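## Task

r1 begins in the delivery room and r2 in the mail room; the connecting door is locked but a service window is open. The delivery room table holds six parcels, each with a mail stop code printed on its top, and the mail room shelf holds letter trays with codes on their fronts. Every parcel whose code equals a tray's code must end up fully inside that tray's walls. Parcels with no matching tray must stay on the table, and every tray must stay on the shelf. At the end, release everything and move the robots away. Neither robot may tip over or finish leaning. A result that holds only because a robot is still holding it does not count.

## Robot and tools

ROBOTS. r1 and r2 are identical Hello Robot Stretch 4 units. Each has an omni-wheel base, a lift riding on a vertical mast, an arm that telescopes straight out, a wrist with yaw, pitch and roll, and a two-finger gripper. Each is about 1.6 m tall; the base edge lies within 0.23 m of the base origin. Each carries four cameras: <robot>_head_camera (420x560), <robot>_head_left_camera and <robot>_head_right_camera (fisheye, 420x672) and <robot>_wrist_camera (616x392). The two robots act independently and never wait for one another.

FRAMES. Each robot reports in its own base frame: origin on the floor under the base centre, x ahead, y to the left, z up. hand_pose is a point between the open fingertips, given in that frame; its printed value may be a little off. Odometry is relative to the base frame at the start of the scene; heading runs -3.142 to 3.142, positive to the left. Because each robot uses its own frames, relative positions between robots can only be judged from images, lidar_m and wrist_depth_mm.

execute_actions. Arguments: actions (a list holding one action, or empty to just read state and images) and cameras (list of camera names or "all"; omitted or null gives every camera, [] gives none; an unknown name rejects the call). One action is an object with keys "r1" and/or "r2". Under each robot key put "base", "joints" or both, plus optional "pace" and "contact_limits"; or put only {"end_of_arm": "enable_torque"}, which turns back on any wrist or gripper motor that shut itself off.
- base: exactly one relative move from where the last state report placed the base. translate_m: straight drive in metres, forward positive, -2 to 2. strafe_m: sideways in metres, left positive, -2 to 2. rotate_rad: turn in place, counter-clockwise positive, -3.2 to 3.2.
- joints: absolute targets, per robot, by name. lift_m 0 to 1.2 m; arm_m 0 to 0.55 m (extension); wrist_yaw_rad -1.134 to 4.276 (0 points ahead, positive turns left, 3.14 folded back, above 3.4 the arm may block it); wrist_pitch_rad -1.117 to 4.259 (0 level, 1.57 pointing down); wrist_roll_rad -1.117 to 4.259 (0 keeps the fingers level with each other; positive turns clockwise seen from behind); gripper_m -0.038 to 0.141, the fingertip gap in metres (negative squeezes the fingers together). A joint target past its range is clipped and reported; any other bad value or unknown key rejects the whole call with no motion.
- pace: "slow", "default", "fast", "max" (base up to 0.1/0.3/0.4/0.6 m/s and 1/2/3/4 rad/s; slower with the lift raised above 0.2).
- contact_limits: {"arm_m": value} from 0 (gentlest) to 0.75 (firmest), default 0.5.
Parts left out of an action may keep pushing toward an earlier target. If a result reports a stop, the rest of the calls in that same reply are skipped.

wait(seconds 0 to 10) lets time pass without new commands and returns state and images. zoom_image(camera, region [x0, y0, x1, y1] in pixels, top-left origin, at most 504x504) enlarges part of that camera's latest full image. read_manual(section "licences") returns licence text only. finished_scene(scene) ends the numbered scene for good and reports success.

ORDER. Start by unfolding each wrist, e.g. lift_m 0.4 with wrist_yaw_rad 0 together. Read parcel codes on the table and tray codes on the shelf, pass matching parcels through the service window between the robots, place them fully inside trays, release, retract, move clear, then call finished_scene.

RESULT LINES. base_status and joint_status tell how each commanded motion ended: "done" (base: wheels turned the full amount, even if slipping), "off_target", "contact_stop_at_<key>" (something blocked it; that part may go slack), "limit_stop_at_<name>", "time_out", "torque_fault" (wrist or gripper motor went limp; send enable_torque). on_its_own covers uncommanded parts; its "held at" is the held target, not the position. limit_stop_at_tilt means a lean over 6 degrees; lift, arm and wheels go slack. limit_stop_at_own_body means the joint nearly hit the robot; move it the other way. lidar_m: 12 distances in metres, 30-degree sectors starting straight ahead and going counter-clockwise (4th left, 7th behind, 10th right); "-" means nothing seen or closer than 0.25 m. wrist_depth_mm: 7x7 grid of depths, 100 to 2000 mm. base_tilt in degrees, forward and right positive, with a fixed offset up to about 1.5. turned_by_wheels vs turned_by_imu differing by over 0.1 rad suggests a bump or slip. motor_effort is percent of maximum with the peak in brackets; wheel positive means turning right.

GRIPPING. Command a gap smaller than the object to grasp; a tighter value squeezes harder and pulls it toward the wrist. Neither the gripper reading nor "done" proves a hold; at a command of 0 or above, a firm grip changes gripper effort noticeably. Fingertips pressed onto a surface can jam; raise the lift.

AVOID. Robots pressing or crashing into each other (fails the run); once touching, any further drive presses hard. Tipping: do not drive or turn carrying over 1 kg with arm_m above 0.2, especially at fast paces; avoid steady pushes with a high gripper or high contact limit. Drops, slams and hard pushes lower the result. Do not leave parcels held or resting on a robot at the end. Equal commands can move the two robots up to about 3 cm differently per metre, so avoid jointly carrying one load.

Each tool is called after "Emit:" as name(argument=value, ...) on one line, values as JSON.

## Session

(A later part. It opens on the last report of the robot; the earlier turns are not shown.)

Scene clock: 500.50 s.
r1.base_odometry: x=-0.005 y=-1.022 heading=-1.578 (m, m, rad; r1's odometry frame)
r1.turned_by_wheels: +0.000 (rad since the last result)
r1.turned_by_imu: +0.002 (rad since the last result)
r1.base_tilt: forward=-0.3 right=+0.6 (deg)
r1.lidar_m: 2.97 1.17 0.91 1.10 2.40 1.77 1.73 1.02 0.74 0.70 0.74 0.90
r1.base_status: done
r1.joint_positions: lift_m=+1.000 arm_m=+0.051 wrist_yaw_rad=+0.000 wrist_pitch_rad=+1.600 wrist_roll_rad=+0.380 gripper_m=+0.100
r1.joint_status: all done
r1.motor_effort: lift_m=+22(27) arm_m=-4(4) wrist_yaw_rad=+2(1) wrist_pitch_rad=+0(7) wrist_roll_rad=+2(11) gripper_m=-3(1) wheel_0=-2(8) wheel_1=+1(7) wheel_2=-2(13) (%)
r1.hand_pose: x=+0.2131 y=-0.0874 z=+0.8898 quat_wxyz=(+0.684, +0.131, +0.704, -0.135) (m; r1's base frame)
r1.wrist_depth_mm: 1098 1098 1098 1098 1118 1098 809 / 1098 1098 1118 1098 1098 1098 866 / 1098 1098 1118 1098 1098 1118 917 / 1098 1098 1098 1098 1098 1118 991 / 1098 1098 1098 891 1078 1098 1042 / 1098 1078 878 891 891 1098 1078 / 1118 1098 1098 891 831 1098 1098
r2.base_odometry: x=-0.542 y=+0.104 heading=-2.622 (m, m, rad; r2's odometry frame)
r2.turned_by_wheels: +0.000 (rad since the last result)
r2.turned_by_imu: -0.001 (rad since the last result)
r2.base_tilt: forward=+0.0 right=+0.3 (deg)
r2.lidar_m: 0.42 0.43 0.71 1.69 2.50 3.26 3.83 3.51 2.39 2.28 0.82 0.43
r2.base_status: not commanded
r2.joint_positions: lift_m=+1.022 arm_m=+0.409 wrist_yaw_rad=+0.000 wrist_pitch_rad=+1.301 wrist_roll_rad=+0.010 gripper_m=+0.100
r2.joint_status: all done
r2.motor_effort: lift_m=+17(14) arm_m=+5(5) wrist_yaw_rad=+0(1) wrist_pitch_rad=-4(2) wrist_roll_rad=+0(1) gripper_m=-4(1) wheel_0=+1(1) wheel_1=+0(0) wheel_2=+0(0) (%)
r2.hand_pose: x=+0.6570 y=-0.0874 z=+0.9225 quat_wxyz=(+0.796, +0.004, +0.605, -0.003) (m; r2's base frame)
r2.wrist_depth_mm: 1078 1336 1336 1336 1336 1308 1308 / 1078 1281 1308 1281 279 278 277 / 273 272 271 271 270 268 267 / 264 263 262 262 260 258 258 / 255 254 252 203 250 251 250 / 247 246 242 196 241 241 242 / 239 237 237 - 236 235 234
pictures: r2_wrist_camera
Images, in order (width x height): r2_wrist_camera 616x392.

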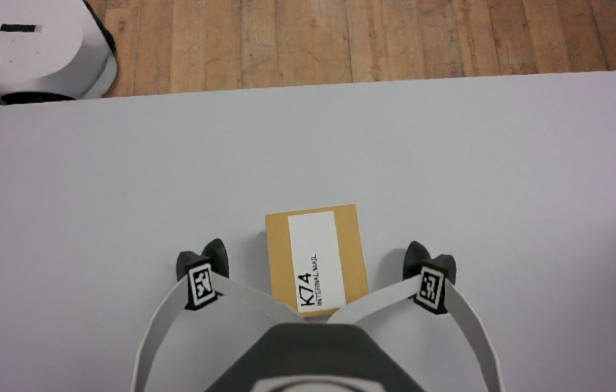

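Emit:
execute_actions(actions=[{"r1": {"base": {"strafe_m": 1.68}, "joints": {"arm_m": 0.335, "lift_m": 0.99}, "pace": "max"}, "r2": {"joints": {"gripper_m": 0.015}}}], cameras=["r2_wrist_camera", "r1_wrist_camera", "r1_head_camera"])

Scene clock: 515.67 s.
r1.base_odometry: x=+1.675 y=-1.033 heading=-1.578 (m, m, rad; r1's odometry frame)
r1.turned_by_wheels: +0.000 (rad since the last result)
r1.turned_by_imu: -0.002 (rad since the last result)
r1.base_tilt: forward=-0.3 right=+0.6 (deg)
r1.lidar_m: 0.26 0.31 0.43 1.87 1.96 1.72 1.63 1.75 2.48 2.39 0.42 0.29
r1.base_status: done
r1.joint_positions: lift_m=+0.990 arm_m=+0.334 wrist_yaw_rad=+0.000 wrist_pitch_rad=+1.600 wrist_roll_rad=+0.380 gripper_m=+0.100
r1.joint_status: all done
r1.motor_effort: lift_m=+20(19) arm_m=+4(5) wrist_yaw_rad=+2(3) wrist_pitch_rad=+1(0) wrist_roll_rad=+2(4) gripper_m=-3(1) wheel_0=+1(12) wheel_1=-1(13) wheel_2=+0(2) (%)
r1.hand_pose: x=+0.4968 y=-0.0874 z=+0.8800 quat_wxyz=(+0.684, +0.131, +0.704, -0.135) (m; r1's base frame)
r1.wrist_depth_mm: 336 336 338 336 336 336 336 / 338 336 336 334 334 336 287 / 336 336 334 334 334 334 319 / 336 336 334 336 334 334 334 / 336 336 336 285 334 334 334 / 334 336 334 285 334 334 334 / 336 336 334 285 334 334 334
r2.base_odometry: x=-0.542 y=+0.104 heading=-2.622 (m, m, rad; r2's odometry frame)
r2.turned_by_wheels: +0.000 (rad since the last result)
r2.turned_by_imu: -0.001 (rad since the last result)
r2.base_tilt: forward=+0.0 right=+0.3 (deg)
r2.lidar_m: 0.41 0.43 0.73 1.68 2.51 3.28 3.83 3.52 2.45 2.30 0.82 0.40
r2.base_status: not commanded
r2.joint_positions: lift_m=+1.022 arm_m=+0.409 wrist_yaw_rad=+0.000 wrist_pitch_rad=+1.301 wrist_roll_rad=+0.010 gripper_m=+0.015
r2.joint_status: all done
r2.motor_effort: lift_m=+17(17) arm_m=+6(5) wrist_yaw_rad=+1(2) wrist_pitch_rad=-2(2) wrist_roll_rad=+0(1) gripper_m=-21(21) wheel_0=+0(0) wheel_1=+0(0) wheel_2=+0(0) (%)
r2.hand_pose: x=+0.6569 y=-0.0874 z=+0.9225 quat_wxyz=(+0.796, +0.004, +0.605, -0.003) (m; r2's base frame)
r2.wrist_depth_mm: 1336 1336 1308 1308 1336 1336 1308 / 1281 1308 1308 1255 278 277 277 / 273 272 271 271 270 268 267 / 264 263 262 260 260 259 258 / 255 254 254 192 252 250 250 / 247 246 196 186 188 241 242 / 239 237 237 - 236 234 235
pictures: r1_head_camera, r1_wrist_camera, r2_wrist_camera
Images, in order (width x height): r1_head_camera 420x560, r1_wrist_camera 616x392, r2_wrist_camera 616x392.

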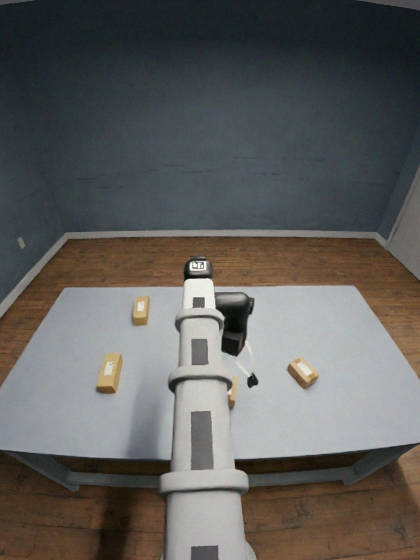

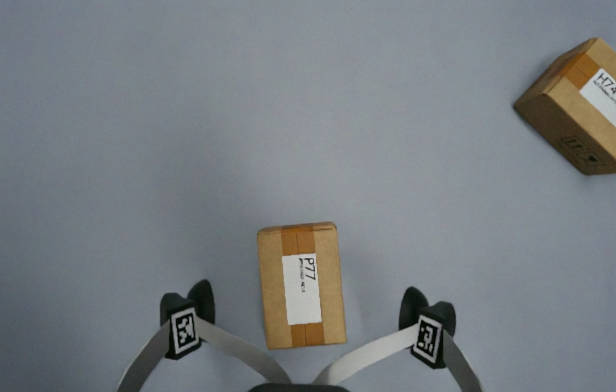

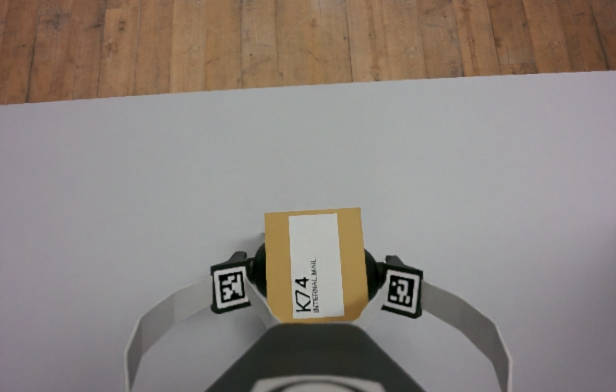

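Emit:
execute_actions(actions=[{"r1": {"joints": {"lift_m": 0.907, "wrist_roll_rad": 0.33}}, "r2": {"base": {"translate_m": -0.7}, "joints": {"lift_m": 1.06, "arm_m": 0.1}, "pace": "max"}}], cameras=["r2_wrist_camera", "r1_wrist_camera"])

Scene clock: 543.07 s.
r1.base_odometry: x=+1.675 y=-1.033 heading=-1.578 (m, m, rad; r1's odometry frame)
r1.turned_by_wheels: +0.000 (rad since the last result)
r1.turned_by_imu: +0.000 (rad since the last result)
r1.base_tilt: forward=-0.3 right=+0.7 (deg)
r1.lidar_m: 0.28 0.31 0.42 1.89 1.93 1.73 1.66 1.73 2.48 2.35 0.41 0.31
r1.base_status: not commanded
r1.joint_positions: lift_m=+0.907 arm_m=+0.334 wrist_yaw_rad=+0.000 wrist_pitch_rad=+1.600 wrist_roll_rad=+0.331 gripper_m=+0.100
r1.joint_status: all done
r1.motor_effort: lift_m=+18(22) arm_m=+4(4) wrist_yaw_rad=+0(1) wrist_pitch_rad=+1(1) wrist_roll_rad=-2(6) gripper_m=+0(2) wheel_0=+1(0) wheel_1=+0(0) wheel_2=+0(0) (%)
r1.hand_pose: x=+0.4968 y=-0.0874 z=+0.7971 quat_wxyz=(+0.687, +0.115, +0.708, -0.118) (m; r1's base frame)
r1.wrist_depth_mm: 254 253 253 253 253 253 252 / 254 253 252 253 253 252 252 / 253 253 253 253 252 252 252 / 254 253 252 252 252 252 251 / 253 253 253 202 252 252 251 / 253 253 202 202 252 252 252 / 253 253 253 202 252 251 251
r2.base_odometry: x=+0.065 y=+0.452 heading=-2.623 (m, m, rad; r2's odometry frame)
r2.turned_by_wheels: +0.000 (rad since the last result)
r2.turned_by_imu: -0.003 (rad since the last result)
r2.base_tilt: forward=+0.1 right=+0.4 (deg)
r2.lidar_m: 1.10 1.27 1.66 2.39 2.47 3.23 3.09 3.13 2.48 2.31 1.88 1.19
r2.base_status: done
r2.joint_positions: lift_m=+1.060 arm_m=+0.101 wrist_yaw_rad=+0.000 wrist_pitch_rad=+1.301 wrist_roll_rad=+0.010 gripper_m=+0.015
r2.joint_status: all done
r2.motor_effort: lift_m=+23(24) arm_m=-5(1) wrist_yaw_rad=+1(1) wrist_pitch_rad=-4(4) wrist_roll_rad=+0(0) gripper_m=-19(21) wheel_0=-1(9) wheel_1=-2(7) wheel_2=+1(11) (%)
r2.hand_pose: x=+0.3487 y=-0.0874 z=+0.9600 quat_wxyz=(+0.796, +0.004, +0.606, -0.003) (m; r2's base frame)
r2.wrist_depth_mm: 1281 1308 1336 1366 1336 1366 1366 / 1336 1336 1336 1308 1336 1336 1308 / 1281 1281 1281 1281 1255 1255 1255 / 1229 1255 1229 1255 1229 1229 1229 / 1182 1182 1205 192 1160 1182 1182 / 1160 1160 196 186 189 1138 1160 / 1118 1118 1118 - 1118 1098 1118
pictures: r1_wrist_camera, r2_wrist_camera
Images, in order (width x height): r1_wrist_camera 616x392, r2_wrist_camera 616x392.

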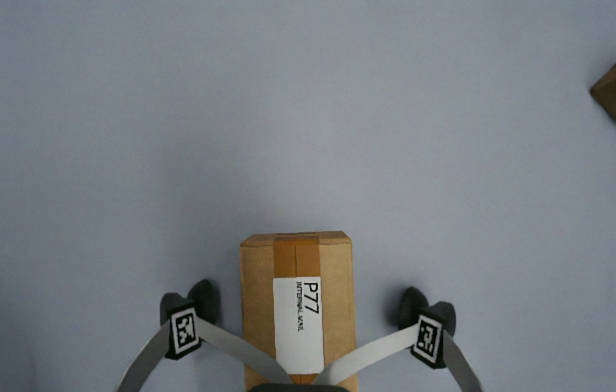

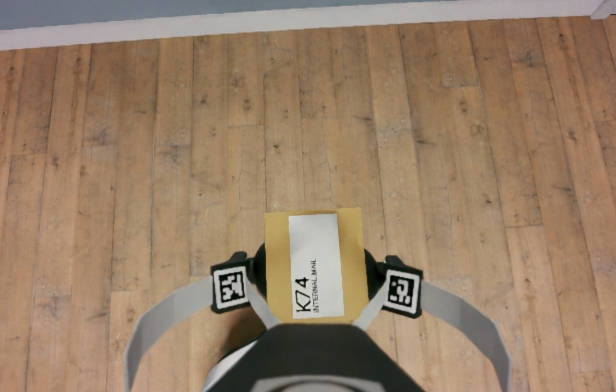

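Emit:
execute_actions(actions=[{"r1": {"joints": {"gripper_m": 0.02}}, "r2": {"base": {"rotate_rad": 3.115}, "joints": {"lift_m": 0.35}, "pace": "fast"}}], cameras=["r2_head_camera", "r1_wrist_camera"])

Scene clock: 551.77 s.
r1.base_odometry: x=+1.675 y=-1.033 heading=-1.578 (m, m, rad; r1's odometry frame)
r1.turned_by_wheels: +0.000 (rad since the last result)
r1.turned_by_imu: +0.000 (rad since the last result)
r1.base_tilt: forward=-0.2 right=+0.6 (deg)
r1.lidar_m: 0.26 0.30 0.45 1.87 1.97 1.73 1.67 1.72 2.48 2.36 0.40 0.30
r1.base_status: not commanded
r1.joint_positions: lift_m=+0.907 arm_m=+0.334 wrist_yaw_rad=+0.000 wrist_pitch_rad=+1.600 wrist_roll_rad=+0.331 gripper_m=+0.021
r1.joint_status: all done
r1.motor_effort: lift_m=+18(18) arm_m=+4(4) wrist_yaw_rad=+2(0) wrist_pitch_rad=+1(1) wrist_roll_rad=-1(0) gripper_m=-25(23) wheel_0=+1(1) wheel_1=-1(1) wheel_2=+0(0) (%)
r1.hand_pose: x=+0.4968 y=-0.0874 z=+0.7971 quat_wxyz=(+0.687, +0.115, +0.708, -0.118) (m; r1's base frame)
r1.wrist_depth_mm: 253 253 253 253 253 252 252 / 254 252 252 252 252 252 252 / 253 253 253 252 252 252 252 / 253 253 252 253 251 252 251 / 252 253 252 190 252 251 252 / 253 253 203 190 208 252 252 / 253 165 190 190 183 251 251
r2.base_odometry: x=+0.065 y=+0.452 heading=+0.492 (m, m, rad; r2's odometry frame)
r2.turned_by_wheels: +3.115 (rad since the last result)
r2.turned_by_imu: +3.137 (rad since the last result)
r2.base_tilt: forward=+0.0 right=+0.3 (deg)
r2.lidar_m: 2.60 3.12 2.54 2.31 1.93 1.34 1.11 1.13 1.59 2.38 2.43 3.08
r2.base_status: done
r2.joint_positions: lift_m=+0.350 arm_m=+0.101 wrist_yaw_rad=+0.000 wrist_pitch_rad=+1.301 wrist_roll_rad=+0.010 gripper_m=+0.015
r2.joint_status: all done
r2.motor_effort: lift_m=+17(23) arm_m=-5(5) wrist_yaw_rad=+1(2) wrist_pitch_rad=-1(5) wrist_roll_rad=-1(1) gripper_m=-22(22) wheel_0=-2(3) wheel_1=+0(0) wheel_2=-2(4) (%)
r2.hand_pose: x=+0.3488 y=-0.0874 z=+0.2505 quat_wxyz=(+0.796, +0.004, +0.605, -0.003) (m; r2's base frame)
r2.wrist_depth_mm: 564 559 559 554 554 549 544 / 539 539 535 535 530 530 530 / 521 517 517 517 512 512 512 / 504 500 496 496 496 492 492 / 484 484 484 192 477 477 473 / 469 466 196 186 188 459 462 / 452 452 452 - 452 445 445
pictures: r1_wrist_camera, r2_head_camera
Images, in order (width x height): r1_wrist_camera 616x392, r2_head_camera 420x560.

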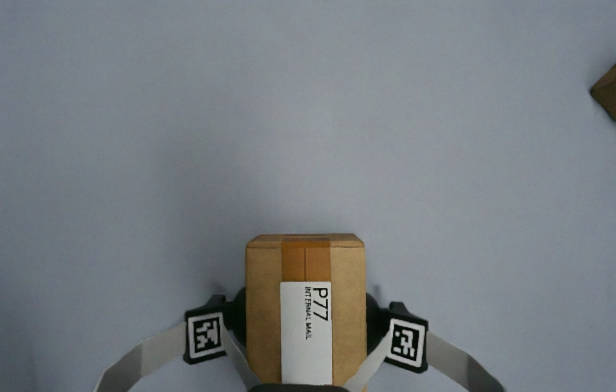

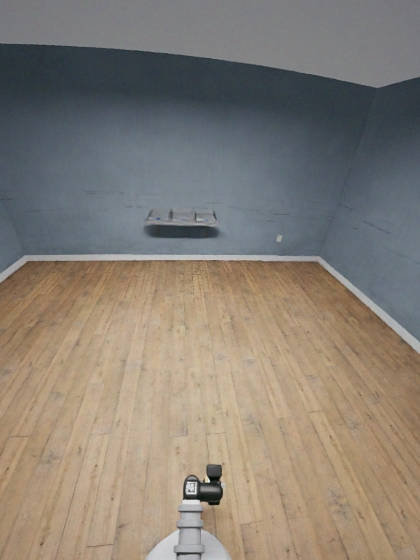

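Emit:
execute_actions(actions=[{"r1": {"base": {"strafe_m": -1.74}, "joints": {"lift_m": 1.09, "wrist_roll_rad": 0.0}, "pace": "max"}, "r2": {"base": {"translate_m": 2.0}, "joints": {"lift_m": 1.06, "arm_m": 0.3}, "pace": "max"}}], cameras=["r2_head_camera", "r1_wrist_camera", "r2_wrist_camera"])

Scene clock: 568.70 s.
r1.base_odometry: x=-0.065 y=-1.021 heading=-1.578 (m, m, rad; r1's odometry frame)
r1.turned_by_wheels: +0.000 (rad since the last result)
r1.turned_by_imu: +0.002 (rad since the last result)
r1.base_tilt: forward=-0.3 right=+0.7 (deg)
r1.lidar_m: 2.97 1.28 0.95 1.11 2.39 1.78 1.73 0.93 0.67 0.64 0.69 0.81
r1.base_status: done
r1.joint_positions: lift_m=+1.090 arm_m=+0.334 wrist_yaw_rad=+0.000 wrist_pitch_rad=+1.600 wrist_roll_rad=+0.001 gripper_m=+0.021
r1.joint_status: all done
r1.motor_effort: lift_m=+22(24) arm_m=+4(4) wrist_yaw_rad=+1(1) wrist_pitch_rad=+1(1) wrist_roll_rad=-3(13) gripper_m=-23(26) wheel_0=+1(13) wheel_1=+1(12) wheel_2=+0(0) (%)
r1.hand_pose: x=+0.4968 y=-0.0874 z=+0.9797 quat_wxyz=(+0.697, +0.000, +0.717, +0.000) (m; r1's base frame)
r1.wrist_depth_mm: 1205 1205 1205 1205 1205 1182 946 / 1205 1205 1182 1182 1182 1182 946 / 1182 1205 1205 1182 1182 1182 931 / 1205 1205 1205 1182 1182 1182 917 / 1205 1182 1205 190 1182 1182 904 / 1205 1182 203 190 209 1182 904 / 1205 165 190 190 183 1078 891
r2.base_odometry: x=+1.828 y=+1.397 heading=+0.492 (m, m, rad; r2's odometry frame)
r2.turned_by_wheels: +0.000 (rad since the last result)
r2.turned_by_imu: +0.006 (rad since the last result)
r2.base_tilt: forward=+0.1 right=+0.3 (deg)
r2.lidar_m: 0.63 0.64 0.82 2.55 2.61 3.30 3.22 3.25 2.37 2.17 1.74 0.67
r2.base_status: done
r2.joint_positions: lift_m=+1.060 arm_m=+0.299 wrist_yaw_rad=+0.000 wrist_pitch_rad=+1.301 wrist_roll_rad=+0.010 gripper_m=+0.015
r2.joint_status: all done
r2.motor_effort: lift_m=+23(27) arm_m=+5(7) wrist_yaw_rad=+2(3) wrist_pitch_rad=-3(6) wrist_roll_rad=-1(0) gripper_m=-20(21) wheel_0=-1(5) wheel_1=-1(9) wheel_2=+1(12) (%)
r2.hand_pose: x=+0.5469 y=-0.0874 z=+0.9600 quat_wxyz=(+0.796, +0.004, +0.605, -0.003) (m; r2's base frame)
r2.wrist_depth_mm: 496 488 492 488 492 931 946 / 477 449 473 469 473 1229 1229 / 459 455 455 452 455 1255 1281 / 452 452 473 455 1229 1229 1229 / 1205 1205 1205 192 1182 1182 1182 / 1160 1160 196 186 188 1138 1138 / 1138 1118 1118 - 1138 1118 1098
pictures: r1_wrist_camera, r2_head_camera, r2_wrist_camera
Images, in order (width x height): r1_wrist_camera 616x392, r2_head_camera 420x560, r2_wrist_camera 616x392.

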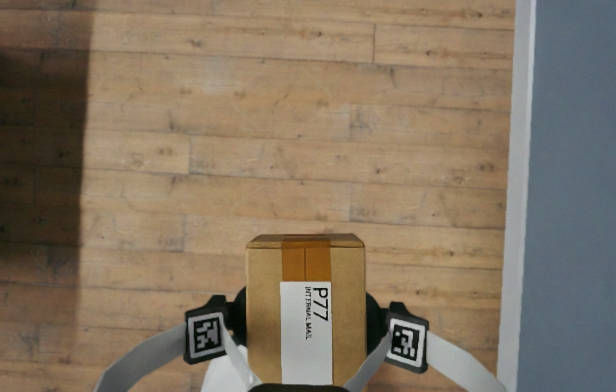

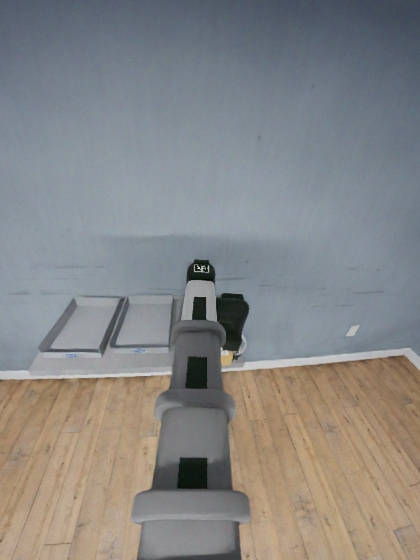

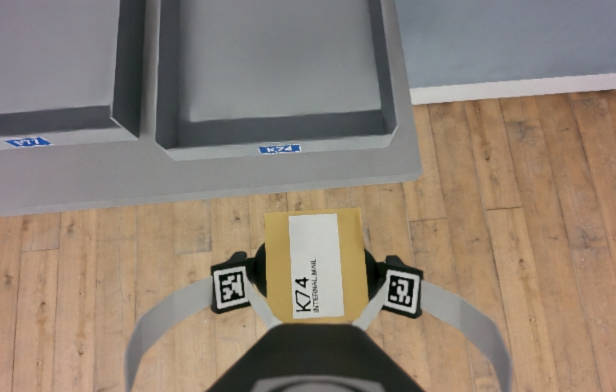

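Emit:
execute_actions(actions=[{"r1": {"base": {"translate_m": 0.91}, "joints": {"arm_m": 0.2}, "pace": "max"}, "r2": {"base": {"strafe_m": 0.045}, "joints": {"lift_m": 0.97, "arm_m": 0.545}, "pace": "fast"}}], cameras=["r2_wrist_camera"])

Scene clock: 593.47 s.
r1.base_odometry: x=-0.071 y=-1.931 heading=-1.577 (m, m, rad; r1's odometry frame)
r1.turned_by_wheels: +0.000 (rad since the last result)
r1.turned_by_imu: -0.003 (rad since the last result)
r1.base_tilt: forward=-0.3 right=+0.6 (deg)
r1.lidar_m: 2.07 2.16 3.07 0.89 0.94 2.72 2.48 0.99 0.59 0.56 0.71 1.02
r1.base_status: done
r1.joint_positions: lift_m=+1.090 arm_m=+0.201 wrist_yaw_rad=+0.000 wrist_pitch_rad=+1.600 wrist_roll_rad=+0.000 gripper_m=+0.021
r1.joint_status: all done
r1.motor_effort: lift_m=+23(22) arm_m=-4(7) wrist_yaw_rad=+2(2) wrist_pitch_rad=+0(0) wrist_roll_rad=-2(3) gripper_m=-23(25) wheel_0=+2(8) wheel_1=+2(8) wheel_2=-1(11) (%)
r1.hand_pose: x=+0.3631 y=-0.0874 z=+0.9797 quat_wxyz=(+0.697, +0.000, +0.717, +0.000) (m; r1's base frame)
r1.wrist_depth_mm: 1182 1205 1205 1205 1205 1182 960 / 1182 1205 1182 1182 1182 1182 976 / 1205 1205 1182 1205 1182 1182 960 / 1205 1205 1182 1205 1205 1182 960 / 1205 1205 1182 190 1182 1182 946 / 1205 1205 203 190 208 1182 931 / 1182 165 190 190 183 1118 917
r2.base_odometry: x=+1.807 y=+1.437 heading=+0.492 (m, m, rad; r2's odometry frame)
r2.turned_by_wheels: +0.000 (rad since the last result)
r2.turned_by_imu: -0.001 (rad since the last result)
r2.base_tilt: forward=+0.0 right=+0.4 (deg)
r2.lidar_m: 0.62 0.63 0.84 2.50 2.56 3.25 3.24 3.29 2.41 2.24 1.69 0.69
r2.base_status: done
r2.joint_positions: lift_m=+0.970 arm_m=+0.544 wrist_yaw_rad=+0.000 wrist_pitch_rad=+1.301 wrist_roll_rad=+0.010 gripper_m=+0.015
r2.joint_status: all done
r2.motor_effort: lift_m=+17(27) arm_m=+6(5) wrist_yaw_rad=+2(4) wrist_pitch_rad=-2(2) wrist_roll_rad=+0(0) gripper_m=-20(20) wheel_0=-1(11) wheel_1=-1(14) wheel_2=+0(1) (%)
r2.hand_pose: x=+0.7919 y=-0.0874 z=+0.8705 quat_wxyz=(+0.796, +0.004, +0.605, -0.003) (m; r2's base frame)
r2.wrist_depth_mm: 384 343 366 377 373 521 535 / 377 340 373 370 370 654 715 / 362 334 357 357 359 904 1060 / 347 329 347 347 345 1118 1118 / 340 324 336 192 334 336 1078 / 325 297 196 186 189 317 1060 / 315 297 315 - 314 303 1008
pictures: r2_wrist_camera
Images, in order (width x height): r2_wrist_camera 616x392.

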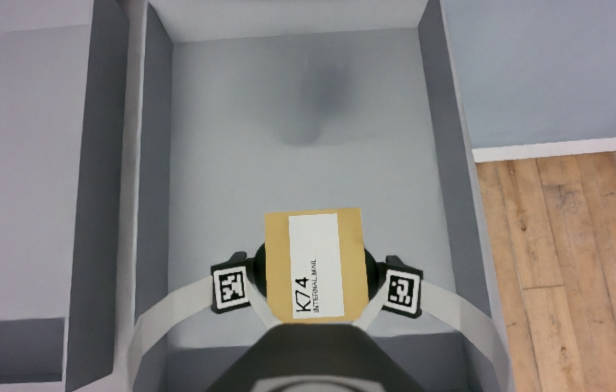

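Emit:
execute_actions(actions=[{"r1": {"base": {"rotate_rad": -1.598}, "pace": "max"}, "r2": {"base": {"translate_m": 0.05}, "joints": {"lift_m": 0.889}}}], cameras=["r2_wrist_camera", "r1_wrist_camera"])

Scene clock: 606.23 s.
r1.base_odometry: x=-0.071 y=-1.931 heading=+3.108 (m, m, rad; r1's odometry frame)
r1.turned_by_wheels: -1.597 (rad since the last result)
r1.turned_by_imu: -1.571 (rad since the last result)
r1.base_tilt: forward=-0.3 right=+0.6 (deg)
r1.lidar_m: 0.54 0.71 1.00 2.07 2.16 2.99 0.89 0.93 2.70 2.65 0.97 0.61
r1.base_status: done
r1.joint_positions: lift_m=+1.090 arm_m=+0.201 wrist_yaw_rad=+0.000 wrist_pitch_rad=+1.600 wrist_roll_rad=+0.000 gripper_m=+0.021
r1.joint_status: not commanded
r1.motor_effort: lift_m=+22(23) arm_m=-4(4) wrist_yaw_rad=+1(1) wrist_pitch_rad=+1(1) wrist_roll_rad=-1(2) gripper_m=-23(22) wheel_0=+4(8) wheel_1=+1(7) wheel_2=+2(8) (%)
r1.hand_pose: x=+0.3632 y=-0.0874 z=+0.9797 quat_wxyz=(+0.697, +0.000, +0.717, +0.000) (m; r1's base frame)
r1.wrist_depth_mm: 654 647 640 634 621 609 603 / 1008 991 976 960 917 904 891 / 1205 1182 1182 1205 1182 1182 1160 / 1205 1182 1182 1182 1182 1182 1160 / 1205 1205 1182 190 1182 1182 1160 / 1229 1182 203 190 209 1182 1182 / 1205 165 190 190 183 1182 1160
r2.base_odometry: x=+1.851 y=+1.460 heading=+0.492 (m, m, rad; r2's odometry frame)
r2.turned_by_wheels: +0.000 (rad since the last result)
r2.turned_by_imu: +0.000 (rad since the last result)
r2.base_tilt: forward=+0.0 right=+0.3 (deg)
r2.lidar_m: 0.56 0.61 0.77 2.51 2.56 3.26 3.29 3.32 2.39 2.22 1.66 0.62
r2.base_status: done
r2.joint_positions: lift_m=+0.889 arm_m=+0.544 wrist_yaw_rad=+0.000 wrist_pitch_rad=+1.301 wrist_roll_rad=+0.010 gripper_m=+0.015
r2.joint_status: all done
r2.motor_effort: lift_m=+17(17) arm_m=+6(6) wrist_yaw_rad=+1(1) wrist_pitch_rad=-3(3) wrist_roll_rad=-1(1) gripper_m=-20(22) wheel_0=+1(5) wheel_1=+0(7) wheel_2=+1(12) (%)
r2.hand_pose: x=+0.7919 y=-0.0874 z=+0.7895 quat_wxyz=(+0.796, +0.004, +0.605, -0.003) (m; r2's base frame)
r2.wrist_depth_mm: 260 274 290 289 290 276 455 / 247 281 283 283 281 263 603 / 238 271 273 272 271 250 891 / 236 263 264 264 262 255 1042 / 220 255 255 192 253 250 1008 / 217 237 196 186 189 229 960 / 207 237 240 - 238 235 206
pictures: r1_wrist_camera, r2_wrist_camera
Images, in order (width x height): r1_wrist_camera 616x392, r2_wrist_camera 616x392.

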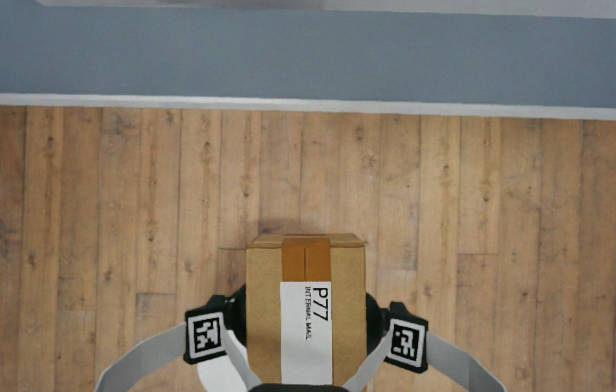

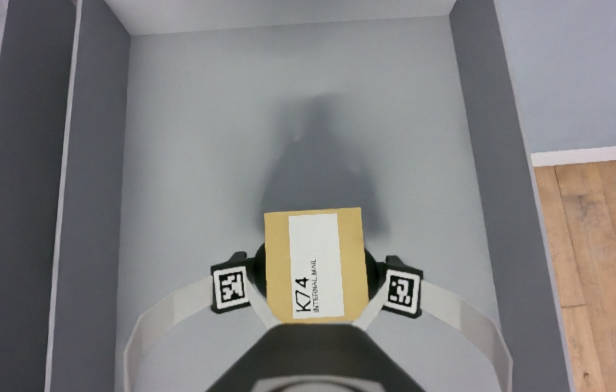

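Emit:
execute_actions(actions=[{"r1": {"joints": {"arm_m": 0.545}, "pace": "fast"}, "r2": {"joints": {"gripper_m": 0.075}}}], cameras=["r2_wrist_camera", "r1_wrist_camera"])

Scene clock: 611.40 s.
r1.base_odometry: x=-0.071 y=-1.931 heading=+3.108 (m, m, rad; r1's odometry frame)
r1.turned_by_wheels: +0.000 (rad since the last result)
r1.turned_by_imu: +0.000 (rad since the last result)
r1.base_tilt: forward=-0.3 right=+0.6 (deg)
r1.lidar_m: 0.56 0.68 0.99 2.06 2.18 3.00 0.86 0.94 2.71 2.62 0.98 0.61
r1.base_status: not commanded
r1.joint_positions: lift_m=+1.090 arm_m=+0.544 wrist_yaw_rad=+0.000 wrist_pitch_rad=+1.600 wrist_roll_rad=+0.000 gripper_m=+0.021
r1.joint_status: all done
r1.motor_effort: lift_m=+22(22) arm_m=+4(4) wrist_yaw_rad=+1(0) wrist_pitch_rad=+1(1) wrist_roll_rad=+0(2) gripper_m=-24(24) wheel_0=+4(4) wheel_1=+1(1) wheel_2=+2(2) (%)
r1.hand_pose: x=+0.7068 y=-0.0874 z=+0.9797 quat_wxyz=(+0.697, +0.000, +0.717, +0.000) (m; r1's base frame)
r1.wrist_depth_mm: 300 298 297 296 296 294 293 / 300 298 297 297 296 294 293 / 298 298 298 296 294 294 293 / 300 298 297 296 296 296 293 / 300 298 297 190 296 294 293 / 300 298 202 190 209 294 291 / 300 165 190 190 182 293 293
r2.base_odometry: x=+1.851 y=+1.460 heading=+0.492 (m, m, rad; r2's odometry frame)
r2.turned_by_wheels: +0.000 (rad since the last result)
r2.turned_by_imu: -0.001 (rad since the last result)
r2.base_tilt: forward=+0.1 right=+0.3 (deg)
r2.lidar_m: 0.56 0.59 0.77 2.52 2.57 3.29 3.25 3.34 2.39 2.22 1.66 0.64
r2.base_status: not commanded
r2.joint_positions: lift_m=+0.889 arm_m=+0.544 wrist_yaw_rad=+0.000 wrist_pitch_rad=+1.301 wrist_roll_rad=+0.010 gripper_m=+0.075
r2.joint_status: all done
r2.motor_effort: lift_m=+17(17) arm_m=+6(6) wrist_yaw_rad=+0(0) wrist_pitch_rad=-3(2) wrist_roll_rad=-1(0) gripper_m=-4(20) wheel_0=+1(1) wheel_1=+0(0) wheel_2=+1(1) (%)
r2.hand_pose: x=+0.7919 y=-0.0874 z=+0.7895 quat_wxyz=(+0.796, +0.004, +0.605, -0.003) (m; r2's base frame)
r2.wrist_depth_mm: 262 273 291 289 290 276 455 / 247 281 283 283 281 263 603 / 239 270 273 272 272 250 891 / 236 263 264 264 262 255 1042 / 226 254 256 205 253 249 1008 / 217 246 244 198 200 231 960 / 207 234 239 - 238 234 206
pictures: r1_wrist_camera, r2_wrist_camera
Images, in order (width x height): r1_wrist_camera 616x392, r2_wrist_camera 616x392.

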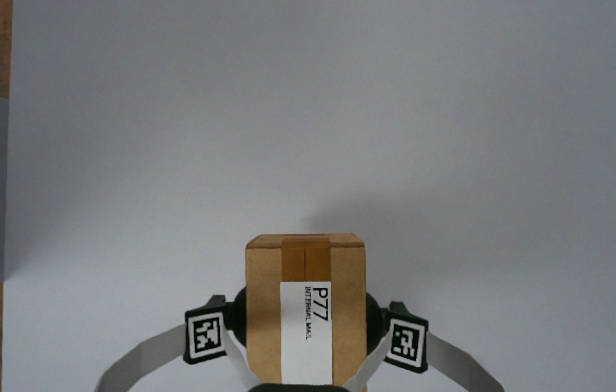

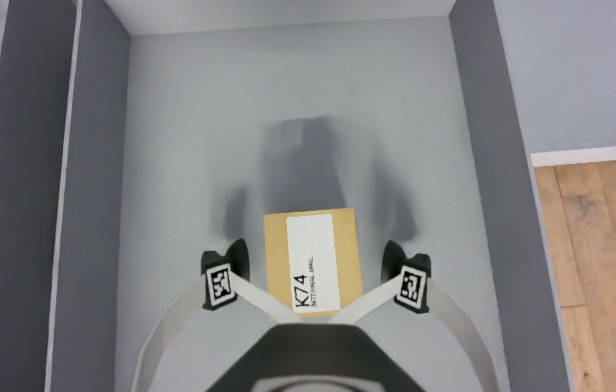

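Emit:
execute_actions(actions=[{"r1": {"joints": {"lift_m": 1.047}}, "r2": {"joints": {"lift_m": 0.96}, "pace": "fast"}}], cameras=[])

Scene clock: 617.87 s.
r1.base_odometry: x=-0.071 y=-1.931 heading=+3.108 (m, m, rad; r1's odometry frame)
r1.turned_by_wheels: +0.000 (rad since the last result)
r1.turned_by_imu: +0.000 (rad since the last result)
r1.base_tilt: forward=-0.3 right=+0.6 (deg)
r1.lidar_m: 0.58 0.71 1.00 2.08 2.17 2.96 0.89 0.92 2.73 2.64 0.97 0.60
r1.base_status: not commanded
r1.joint_positions: lift_m=+1.047 arm_m=+0.544 wrist_yaw_rad=+0.000 wrist_pitch_rad=+1.600 wrist_roll_rad=+0.000 gripper_m=+0.021
r1.joint_status: all done
r1.motor_effort: lift_m=+18(19) arm_m=+4(4) wrist_yaw_rad=+1(1) wrist_pitch_rad=+1(1) wrist_roll_rad=+2(2) gripper_m=-23(25) wheel_0=+4(4) wheel_1=+1(0) wheel_2=+2(2) (%)
r1.hand_pose: x=+0.7068 y=-0.0874 z=+0.9371 quat_wxyz=(+0.697, +0.000, +0.717, +0.000) (m; r1's base frame)
r1.wrist_depth_mm: 257 256 255 253 253 252 251 / 256 256 254 254 253 252 251 / 257 256 255 253 253 252 251 / 256 255 255 253 252 251 251 / 255 255 254 190 253 251 251 / 256 256 203 190 209 252 251 / 256 165 190 190 183 251 251
r2.base_odometry: x=+1.851 y=+1.460 heading=+0.492 (m, m, rad; r2's odometry frame)
r2.turned_by_wheels: +0.000 (rad since the last result)
r2.turned_by_imu: +0.000 (rad since the last result)
r2.base_tilt: forward=+0.1 right=+0.3 (deg)
r2.lidar_m: 0.57 0.59 0.76 2.50 2.57 3.26 3.28 3.32 2.41 2.21 1.65 0.66
r2.base_status: not commanded
r2.joint_positions: lift_m=+0.960 arm_m=+0.544 wrist_yaw_rad=+0.000 wrist_pitch_rad=+1.301 wrist_roll_rad=+0.010 gripper_m=+0.075
r2.joint_status: all done
r2.motor_effort: lift_m=+24(23) arm_m=+6(6) wrist_yaw_rad=+3(0) wrist_pitch_rad=-2(2) wrist_roll_rad=+0(0) gripper_m=-3(4) wheel_0=+1(1) wheel_1=+0(0) wheel_2=+1(1) (%)
r2.hand_pose: x=+0.7919 y=-0.0874 z=+0.8599 quat_wxyz=(+0.796, +0.004, +0.605, -0.003) (m; r2's base frame)
r2.wrist_depth_mm: 332 355 357 332 334 439 455 / 362 342 357 355 355 549 603 / 349 336 349 347 345 759 891 / 338 329 336 336 334 1098 1118 / 324 320 327 274 324 325 1078 / 301 301 310 268 204 287 1042 / 282 265 306 - 306 301 1008
pictures: none
No camera images: the call's "cameras" was empty. Leave "cameras" out to get every camera's image.

Emit:
execute_actions(actions=[{"r1": {"joints": {"gripper_m": 0.09}}, "r2": {"base": {"translate_m": -0.65}, "joints": {"arm_m": 0.05}, "pace": "max"}}], cameras=["r1_wrist_camera", "r2_head_camera"])

Scene clock: 628.77 s.
r1.base_odometry: x=-0.071 y=-1.931 heading=+3.108 (m, m, rad; r1's odometry frame)
r1.turned_by_wheels: +0.000 (rad since the last result)
r1.turned_by_imu: +0.000 (rad since the last result)
r1.base_tilt: forward=-0.3 right=+0.7 (deg)
r1.lidar_m: 0.54 0.72 1.01 2.07 2.18 3.00 0.86 0.96 2.68 2.64 0.97 0.59
r1.base_status: not commanded
r1.joint_positions: lift_m=+1.047 arm_m=+0.544 wrist_yaw_rad=+0.000 wrist_pitch_rad=+1.600 wrist_roll_rad=+0.000 gripper_m=+0.090
r1.joint_status: all done
r1.motor_effort: lift_m=+18(18) arm_m=+4(4) wrist_yaw_rad=-1(0) wrist_pitch_rad=+1(2) wrist_roll_rad=-1(1) gripper_m=-2(24) wheel_0=+4(4) wheel_1=+0(0) wheel_2=+2(2) (%)
r1.hand_pose: x=+0.7068 y=-0.0874 z=+0.9371 quat_wxyz=(+0.697, +0.000, +0.717, +0.000) (m; r1's base frame)
r1.wrist_depth_mm: 257 256 255 254 253 252 252 / 257 256 256 254 254 252 251 / 257 256 255 254 253 252 251 / 256 255 254 254 253 252 251 / 256 256 255 204 253 252 251 / 256 255 211 204 214 252 252 / 256 255 254 204 204 252 250
r2.base_odometry: x=+1.278 y=+1.153 heading=+0.492 (m, m, rad; r2's odometry frame)
r2.turned_by_wheels: +0.000 (rad since the last result)
r2.turned_by_imu: -0.003 (rad since the last result)
r2.base_tilt: forward=+0.0 right=+0.3 (deg)
r2.lidar_m: 1.21 1.24 2.19 2.44 2.52 2.82 2.62 2.68 2.49 2.29 2.33 1.79
r2.base_status: done
r2.joint_positions: lift_m=+0.960 arm_m=+0.051 wrist_yaw_rad=+0.000 wrist_pitch_rad=+1.301 wrist_roll_rad=+0.010 gripper_m=+0.075
r2.joint_status: all done
r2.motor_effort: lift_m=+24(24) arm_m=-5(7) wrist_yaw_rad=+2(1) wrist_pitch_rad=-4(3) wrist_roll_rad=+0(0) gripper_m=-5(3) wheel_0=-1(5) wheel_1=-1(7) wheel_2=-1(13) (%)
r2.hand_pose: x=+0.2988 y=-0.0874 z=+0.8599 quat_wxyz=(+0.796, +0.004, +0.606, -0.003) (m; r2's base frame)
r2.wrist_depth_mm: 1281 1281 1281 1255 1255 1229 1229 / 1205 1205 1205 1205 1182 1205 1205 / 1160 1182 1160 1160 1182 1160 1160 / 1138 1138 1138 1118 1138 1118 1098 / 1098 1098 1098 1098 1078 1098 1078 / 1060 1060 842 1042 204 1060 1042 / 1042 1025 842 - 1008 1008 1008
pictures: r1_wrist_camera, r2_head_camera
Images, in order (width x height): r1_wrist_camera 616x392, r2_head_camera 420x560.

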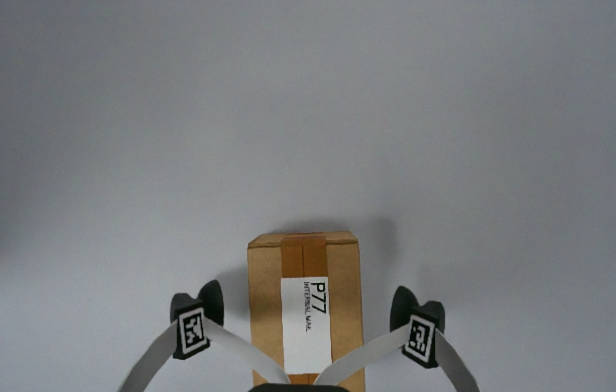

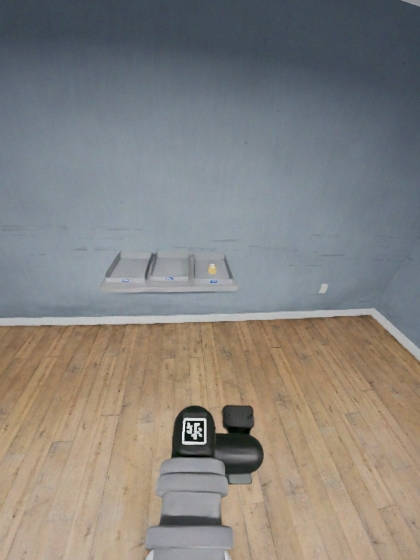

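Emit:
execute_actions(actions=[{"r1": {"joints": {"arm_m": 0.1, "lift_m": 1.09}, "pace": "fast"}, "r2": {"base": {"rotate_rad": 3.14}, "joints": {"lift_m": 0.3, "gripper_m": 0.11}, "pace": "max"}}], cameras=["r2_head_camera", "r1_head_camera"])

Scene clock: 645.20 s.
r1.base_odometry: x=-0.071 y=-1.931 heading=+3.108 (m, m, rad; r1's odometry frame)
r1.turned_by_wheels: +0.000 (rad since the last result)
r1.turned_by_imu: +0.000 (rad since the last result)
r1.base_tilt: forward=-0.3 right=+0.6 (deg)
r1.lidar_m: 0.56 0.70 0.99 2.07 2.18 2.99 0.87 0.95 2.73 2.63 0.99 0.62
r1.base_status: not commanded
r1.joint_positions: lift_m=+1.090 arm_m=+0.101 wrist_yaw_rad=+0.000 wrist_pitch_rad=+1.600 wrist_roll_rad=+0.000 gripper_m=+0.090
r1.joint_status: all done
r1.motor_effort: lift_m=+23(23) arm_m=-4(2) wrist_yaw_rad=+1(1) wrist_pitch_rad=+0(1) wrist_roll_rad=-1(1) gripper_m=-1(3) wheel_0=+4(4) wheel_1=+1(0) wheel_2=+2(2) (%)
r1.hand_pose: x=+0.2631 y=-0.0874 z=+0.9796 quat_wxyz=(+0.697, +0.000, +0.717, +0.000) (m; r1's base frame)
r1.wrist_depth_mm: 891 878 866 854 842 820 809 / 1205 1205 1182 1182 1182 1182 1160 / 1182 1205 1182 1182 1182 1182 1160 / 1205 1205 1182 1182 1182 1182 1182 / 1205 1205 1182 1078 1182 1182 1160 / 1182 1182 976 976 1182 1160 1160 / 1205 1182 976 960 1182 1182 1182
r2.base_odometry: x=+1.278 y=+1.153 heading=-2.652 (m, m, rad; r2's odometry frame)
r2.turned_by_wheels: +3.140 (rad since the last result)
r2.turned_by_imu: +3.162 (rad since the last result)
r2.base_tilt: forward=+0.0 right=+0.3 (deg)
r2.lidar_m: 2.51 2.65 2.48 2.31 2.36 1.81 1.23 1.24 2.18 2.45 2.51 2.83
r2.base_status: done
r2.joint_positions: lift_m=+0.300 arm_m=+0.051 wrist_yaw_rad=+0.000 wrist_pitch_rad=+1.301 wrist_roll_rad=+0.010 gripper_m=+0.110
r2.joint_status: all done
r2.motor_effort: lift_m=+17(18) arm_m=-6(6) wrist_yaw_rad=+1(2) wrist_pitch_rad=-4(3) wrist_roll_rad=+0(0) gripper_m=-3(2) wheel_0=-2(6) wheel_1=-1(8) wheel_2=+0(10) (%)
r2.hand_pose: x=+0.2989 y=-0.0874 z=+0.2004 quat_wxyz=(+0.796, +0.004, +0.605, -0.003) (m; r2's base frame)
r2.wrist_depth_mm: 504 500 500 500 492 492 492 / 484 480 480 480 477 477 473 / 469 466 462 462 462 462 459 / 452 449 449 445 445 442 439 / 436 436 430 433 430 427 427 / 421 418 415 415 410 413 413 / 410 404 404 - 404 399 402
pictures: r1_head_camera, r2_head_camera
Images, in order (width x height): r1_head_camera 420x560, r2_head_camera 420x560.

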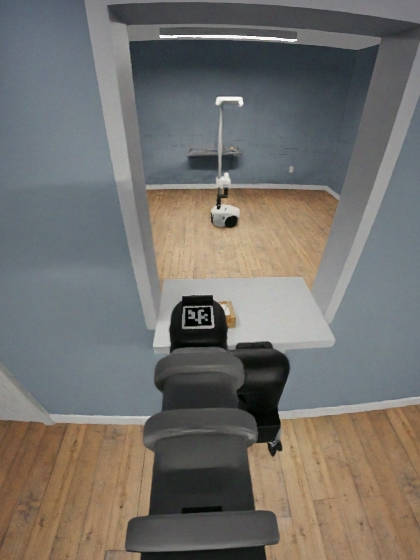

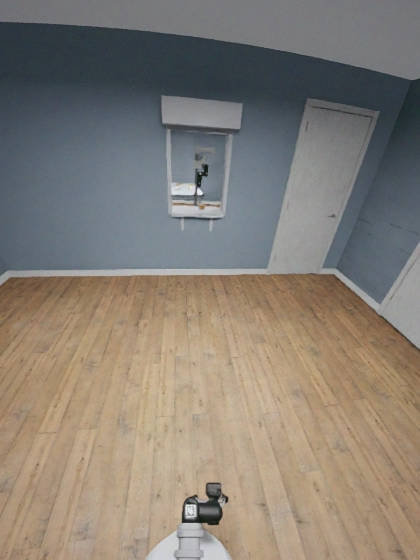

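Emit:
execute_actions(actions=[{"r1": {"base": {"strafe_m": -0.91}, "joints": {"arm_m": 0.03, "lift_m": 0.3}, "pace": "max"}, "r2": {"base": {"translate_m": 2.0}, "joints": {"lift_m": 1.1, "arm_m": 0.25}, "pace": "max"}}], cameras=["r2_wrist_camera", "r1_head_camera"])

Scene clock: 663.97 s.
r1.base_odometry: x=-0.041 y=-1.022 heading=+3.109 (m, m, rad; r1's odometry frame)
r1.turned_by_wheels: +0.000 (rad since the last result)
r1.turned_by_imu: +0.000 (rad since the last result)
r1.base_tilt: forward=-0.3 right=+0.6 (deg)
r1.lidar_m: 0.66 0.70 0.82 2.73 1.28 0.96 1.06 2.46 1.82 1.71 0.97 0.69
r1.base_status: done
r1.joint_positions: lift_m=+0.410 arm_m=+0.031 wrist_yaw_rad=+0.000 wrist_pitch_rad=+1.600 wrist_roll_rad=+0.000 gripper_m=+0.090
r1.joint_status: lift_m limit_stop_at_own_body (moved -0.680 of -0.790); the others done
r1.on_its_own: lift_m is slack since a limit_stop_at_own_body (your +0.300 is given up); arm_m is slack since a limit_stop_at_own_body
r1.motor_effort: lift_m=+21(22) arm_m=+0(6) wrist_yaw_rad=+1(1) wrist_pitch_rad=+0(3) wrist_roll_rad=+0(2) gripper_m=-4(3) wheel_0=+0(11) wheel_1=+1(12) wheel_2=+1(1) (%)
r1.hand_pose: x=+0.1932 y=-0.0874 z=+0.2995 quat_wxyz=(+0.697, +0.000, +0.717, +0.000) (m; r1's base frame)
r1.wrist_depth_mm: 521 521 521 517 521 512 512 / 525 521 521 517 517 512 512 / 521 521 517 517 517 512 512 / 521 521 521 517 517 512 508 / 521 521 359 517 512 512 508 / 525 310 306 306 357 517 512 / 310 306 304 304 306 512 508
r2.base_odometry: x=-0.487 y=+0.212 heading=-2.651 (m, m, rad; r2's odometry frame)
r2.turned_by_wheels: +0.000 (rad since the last result)
r2.turned_by_imu: +0.007 (rad since the last result)
r2.base_tilt: forward=+0.0 right=+0.3 (deg)
r2.lidar_m: 0.52 0.54 0.84 1.81 2.57 3.29 3.69 3.55 2.38 2.21 1.03 0.56
r2.base_status: done
r2.joint_positions: lift_m=+1.100 arm_m=+0.249 wrist_yaw_rad=+0.000 wrist_pitch_rad=+1.301 wrist_roll_rad=+0.010 gripper_m=+0.110
r2.joint_status: all done
r2.motor_effort: lift_m=+23(30) arm_m=+5(6) wrist_yaw_rad=+2(3) wrist_pitch_rad=-2(4) wrist_roll_rad=-1(1) gripper_m=-4(0) wheel_0=+1(12) wheel_1=-1(5) wheel_2=+1(13) (%)
r2.hand_pose: x=+0.4970 y=-0.0874 z=+1.0000 quat_wxyz=(+0.796, +0.004, +0.605, -0.003) (m; r2's base frame)
r2.wrist_depth_mm: 387 384 375 379 377 327 271 / 370 368 366 366 366 362 379 / 357 355 355 353 351 449 564 / 345 343 342 342 342 750 1078 / 1160 1205 373 1229 1205 1229 1229 / 1182 1182 1182 1182 1160 1182 1182 / 1160 1160 1160 - 1160 1138 1138
pictures: r1_head_camera, r2_wrist_camera
Images, in order (width x height): r1_head_camera 420x560, r2_wrist_camera 616x392.

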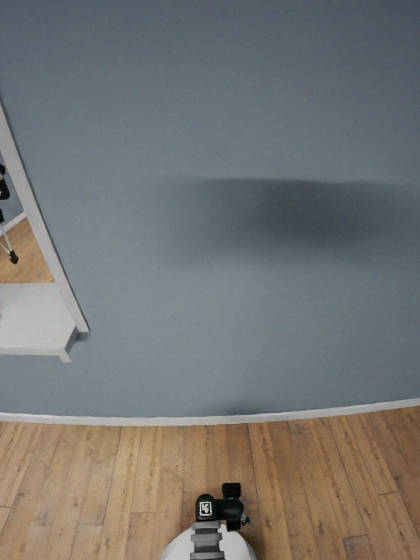

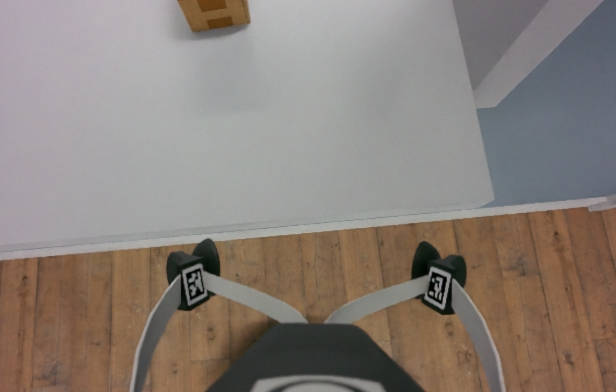

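Emit:
execute_actions(actions=[{"r1": {"base": {"translate_m": -2.0}, "joints": {"arm_m": 0.03, "lift_m": 1.0, "wrist_pitch_rad": 1.5, "gripper_m": 0.11}, "pace": "max"}, "r2": {"base": {"strafe_m": 0.097}, "joints": {"arm_m": 0.535}, "pace": "fast"}}], cameras=["r2_wrist_camera", "r1_head_left_camera"])

Scene clock: 686.00 s.
r1.base_odometry: x=+1.958 y=-1.088 heading=+3.108 (m, m, rad; r1's odometry frame)
r1.turned_by_wheels: +0.000 (rad since the last result)
r1.turned_by_imu: +0.004 (rad since the last result)
r1.base_tilt: forward=-0.2 right=+0.7 (deg)
r1.lidar_m: 1.01 0.38 0.27 0.25 0.26 0.40 1.59 1.67 1.76 1.70 1.75 2.45
r1.base_status: done
r1.joint_positions: lift_m=+1.000 arm_m=+0.031 wrist_yaw_rad=+0.000 wrist_pitch_rad=+1.500 wrist_roll_rad=+0.000 gripper_m=+0.110
r1.joint_status: all done
r1.motor_effort: lift_m=+22(26) arm_m=-3(3) wrist_yaw_rad=+1(0) wrist_pitch_rad=-1(2) wrist_roll_rad=-1(2) gripper_m=+0(0) wheel_0=-2(9) wheel_1=+1(10) wheel_2=-2(15) (%)
r1.hand_pose: x=+0.2218 y=-0.0874 z=+0.8903 quat_wxyz=(+0.732, +0.000, +0.682, +0.000) (m; r1's base frame)
r1.wrist_depth_mm: 1182 1160 1160 1160 1160 1160 1160 / 1160 1138 1138 1160 1118 1138 1138 / 1138 1138 1138 1118 1118 1118 1118 / 1138 1118 1118 1118 1098 1098 1098 / 1118 1098 1098 1098 1098 1098 1098 / 1078 917 878 866 1060 1078 1060 / 1078 1060 866 866 1060 1060 1060
r2.base_odometry: x=-0.441 y=+0.126 heading=-2.652 (m, m, rad; r2's odometry frame)
r2.turned_by_wheels: +0.000 (rad since the last result)
r2.turned_by_imu: -0.001 (rad since the last result)
r2.base_tilt: forward=+0.0 right=+0.4 (deg)
r2.lidar_m: 0.49 0.51 0.80 1.78 2.44 3.13 3.71 3.72 2.50 2.30 1.04 0.56
r2.base_status: done
r2.joint_positions: lift_m=+1.100 arm_m=+0.534 wrist_yaw_rad=+0.000 wrist_pitch_rad=+1.301 wrist_roll_rad=+0.010 gripper_m=+0.110
r2.joint_status: all done
r2.motor_effort: lift_m=+23(23) arm_m=+6(1) wrist_yaw_rad=+1(1) wrist_pitch_rad=-2(3) wrist_roll_rad=-1(0) gripper_m=-1(2) wheel_0=-1(10) wheel_1=+0(7) wheel_2=+0(2) (%)
r2.hand_pose: x=+0.7819 y=-0.0874 z=+1.0000 quat_wxyz=(+0.796, +0.004, +0.605, -0.003) (m; r2's base frame)
r2.wrist_depth_mm: 1430 1430 1430 1430 1397 1430 1397 / 1397 1397 1366 1366 1366 1366 1336 / 1308 1336 1308 1308 1336 349 1308 / 345 343 342 340 338 338 342 / 332 332 329 281 327 327 327 / 320 319 317 271 312 314 315 / 312 309 310 - 309 304 306
pictures: r1_head_left_camera, r2_wrist_camera
Images, in order (width x height): r1_head_left_camera 420x672, r2_wrist_camera 616x392.

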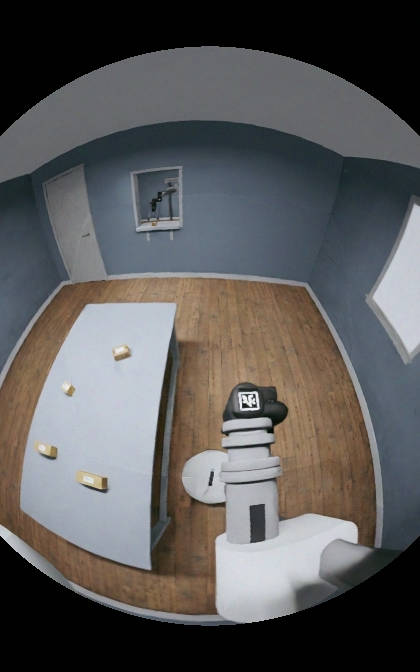

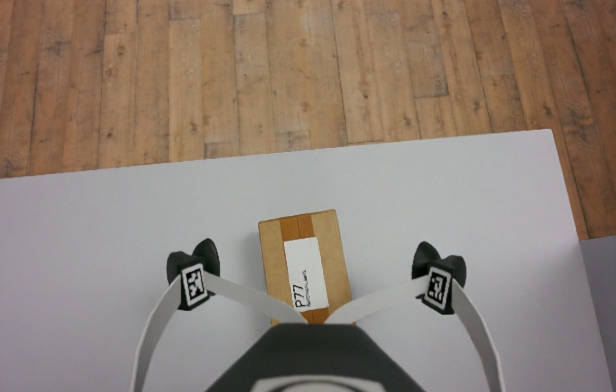

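Emit:
execute_actions(actions=[{"r1": {"base": {"rotate_rad": 1.594}, "joints": {"arm_m": 0.33}, "pace": "max"}, "r2": {"joints": {"lift_m": 1.022, "wrist_roll_rad": -0.13, "arm_m": 0.53}}}], cameras=["r2_wrist_camera", "r1_wrist_camera"])

Scene clock: 703.80 s.
r1.base_odometry: x=+1.958 y=-1.088 heading=-1.581 (m, m, rad; r1's odometry frame)
r1.turned_by_wheels: +1.594 (rad since the last result)
r1.turned_by_imu: +1.567 (rad since the last result)
r1.base_tilt: forward=-0.3 right=+0.7 (deg)
r1.lidar_m: 0.26 0.25 0.37 1.60 1.70 1.76 1.70 1.79 2.54 0.92 0.37 0.28
r1.base_status: done
r1.joint_positions: lift_m=+1.000 arm_m=+0.329 wrist_yaw_rad=+0.000 wrist_pitch_rad=+1.500 wrist_roll_rad=+0.000 gripper_m=+0.110
r1.joint_status: all done
r1.motor_effort: lift_m=+22(22) arm_m=+3(4) wrist_yaw_rad=+0(1) wrist_pitch_rad=+1(0) wrist_roll_rad=+0(2) gripper_m=+0(2) wheel_0=-3(8) wheel_1=+0(9) wheel_2=-1(9) (%)
r1.hand_pose: x=+0.5207 y=-0.0874 z=+0.8904 quat_wxyz=(+0.732, +0.000, +0.682, +0.000) (m; r1's base frame)
r1.wrist_depth_mm: 373 373 370 370 368 366 364 / 368 366 366 364 362 362 359 / 362 359 359 357 357 355 355 / 355 355 353 353 351 349 349 / 351 298 349 347 345 343 343 / 347 294 342 342 342 340 340 / 340 338 338 338 334 334 334
r2.base_odometry: x=-0.441 y=+0.126 heading=-2.652 (m, m, rad; r2's odometry frame)
r2.turned_by_wheels: +0.000 (rad since the last result)
r2.turned_by_imu: -0.001 (rad since the last result)
r2.base_tilt: forward=+0.0 right=+0.3 (deg)
r2.lidar_m: 0.50 0.52 0.81 1.81 2.46 3.14 3.70 3.73 2.49 2.33 1.01 0.55
r2.base_status: not commanded
r2.joint_positions: lift_m=+1.022 arm_m=+0.531 wrist_yaw_rad=+0.000 wrist_pitch_rad=+1.301 wrist_roll_rad=-0.129 gripper_m=+0.110
r2.joint_status: all done
r2.motor_effort: lift_m=+16(22) arm_m=-6(8) wrist_yaw_rad=+1(0) wrist_pitch_rad=-1(2) wrist_roll_rad=-1(2) gripper_m=-3(0) wheel_0=-1(1) wheel_1=+0(0) wheel_2=+0(0) (%)
r2.hand_pose: x=+0.7789 y=-0.0874 z=+0.9226 quat_wxyz=(+0.794, -0.052, +0.604, +0.039) (m; r2's base frame)
r2.wrist_depth_mm: 1308 1308 1336 1336 1336 1336 1336 / 1255 1255 1255 1281 1281 1281 1308 / 266 267 268 270 272 274 274 / 256 257 259 210 263 264 265 / 249 250 248 203 252 255 256 / 241 241 240 195 223 246 248 / 233 234 236 - 239 237 240
pictures: r1_wrist_camera, r2_wrist_camera
Images, in order (width x height): r1_wrist_camera 616x392, r2_wrist_camera 616x392.

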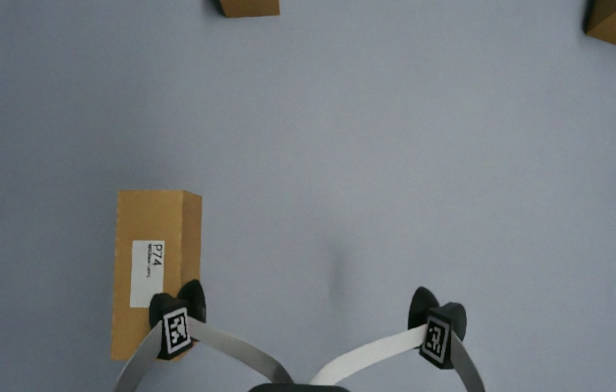

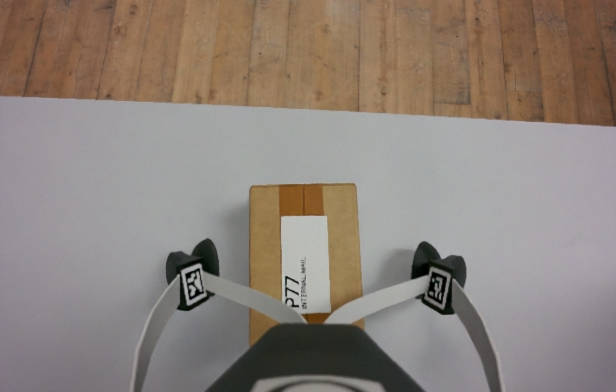

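Emit:
zoom_image(camera="r1_wrist_camera", region=[100, 180, 220, 320])

Region (100, 180, 220, 320) of r1_wrist_camera's 616x392 image, scaled by 3.600; it fills the left 432 columns of this view, and the rest is white.

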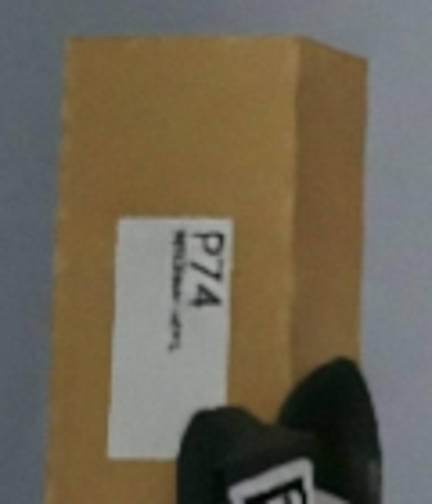

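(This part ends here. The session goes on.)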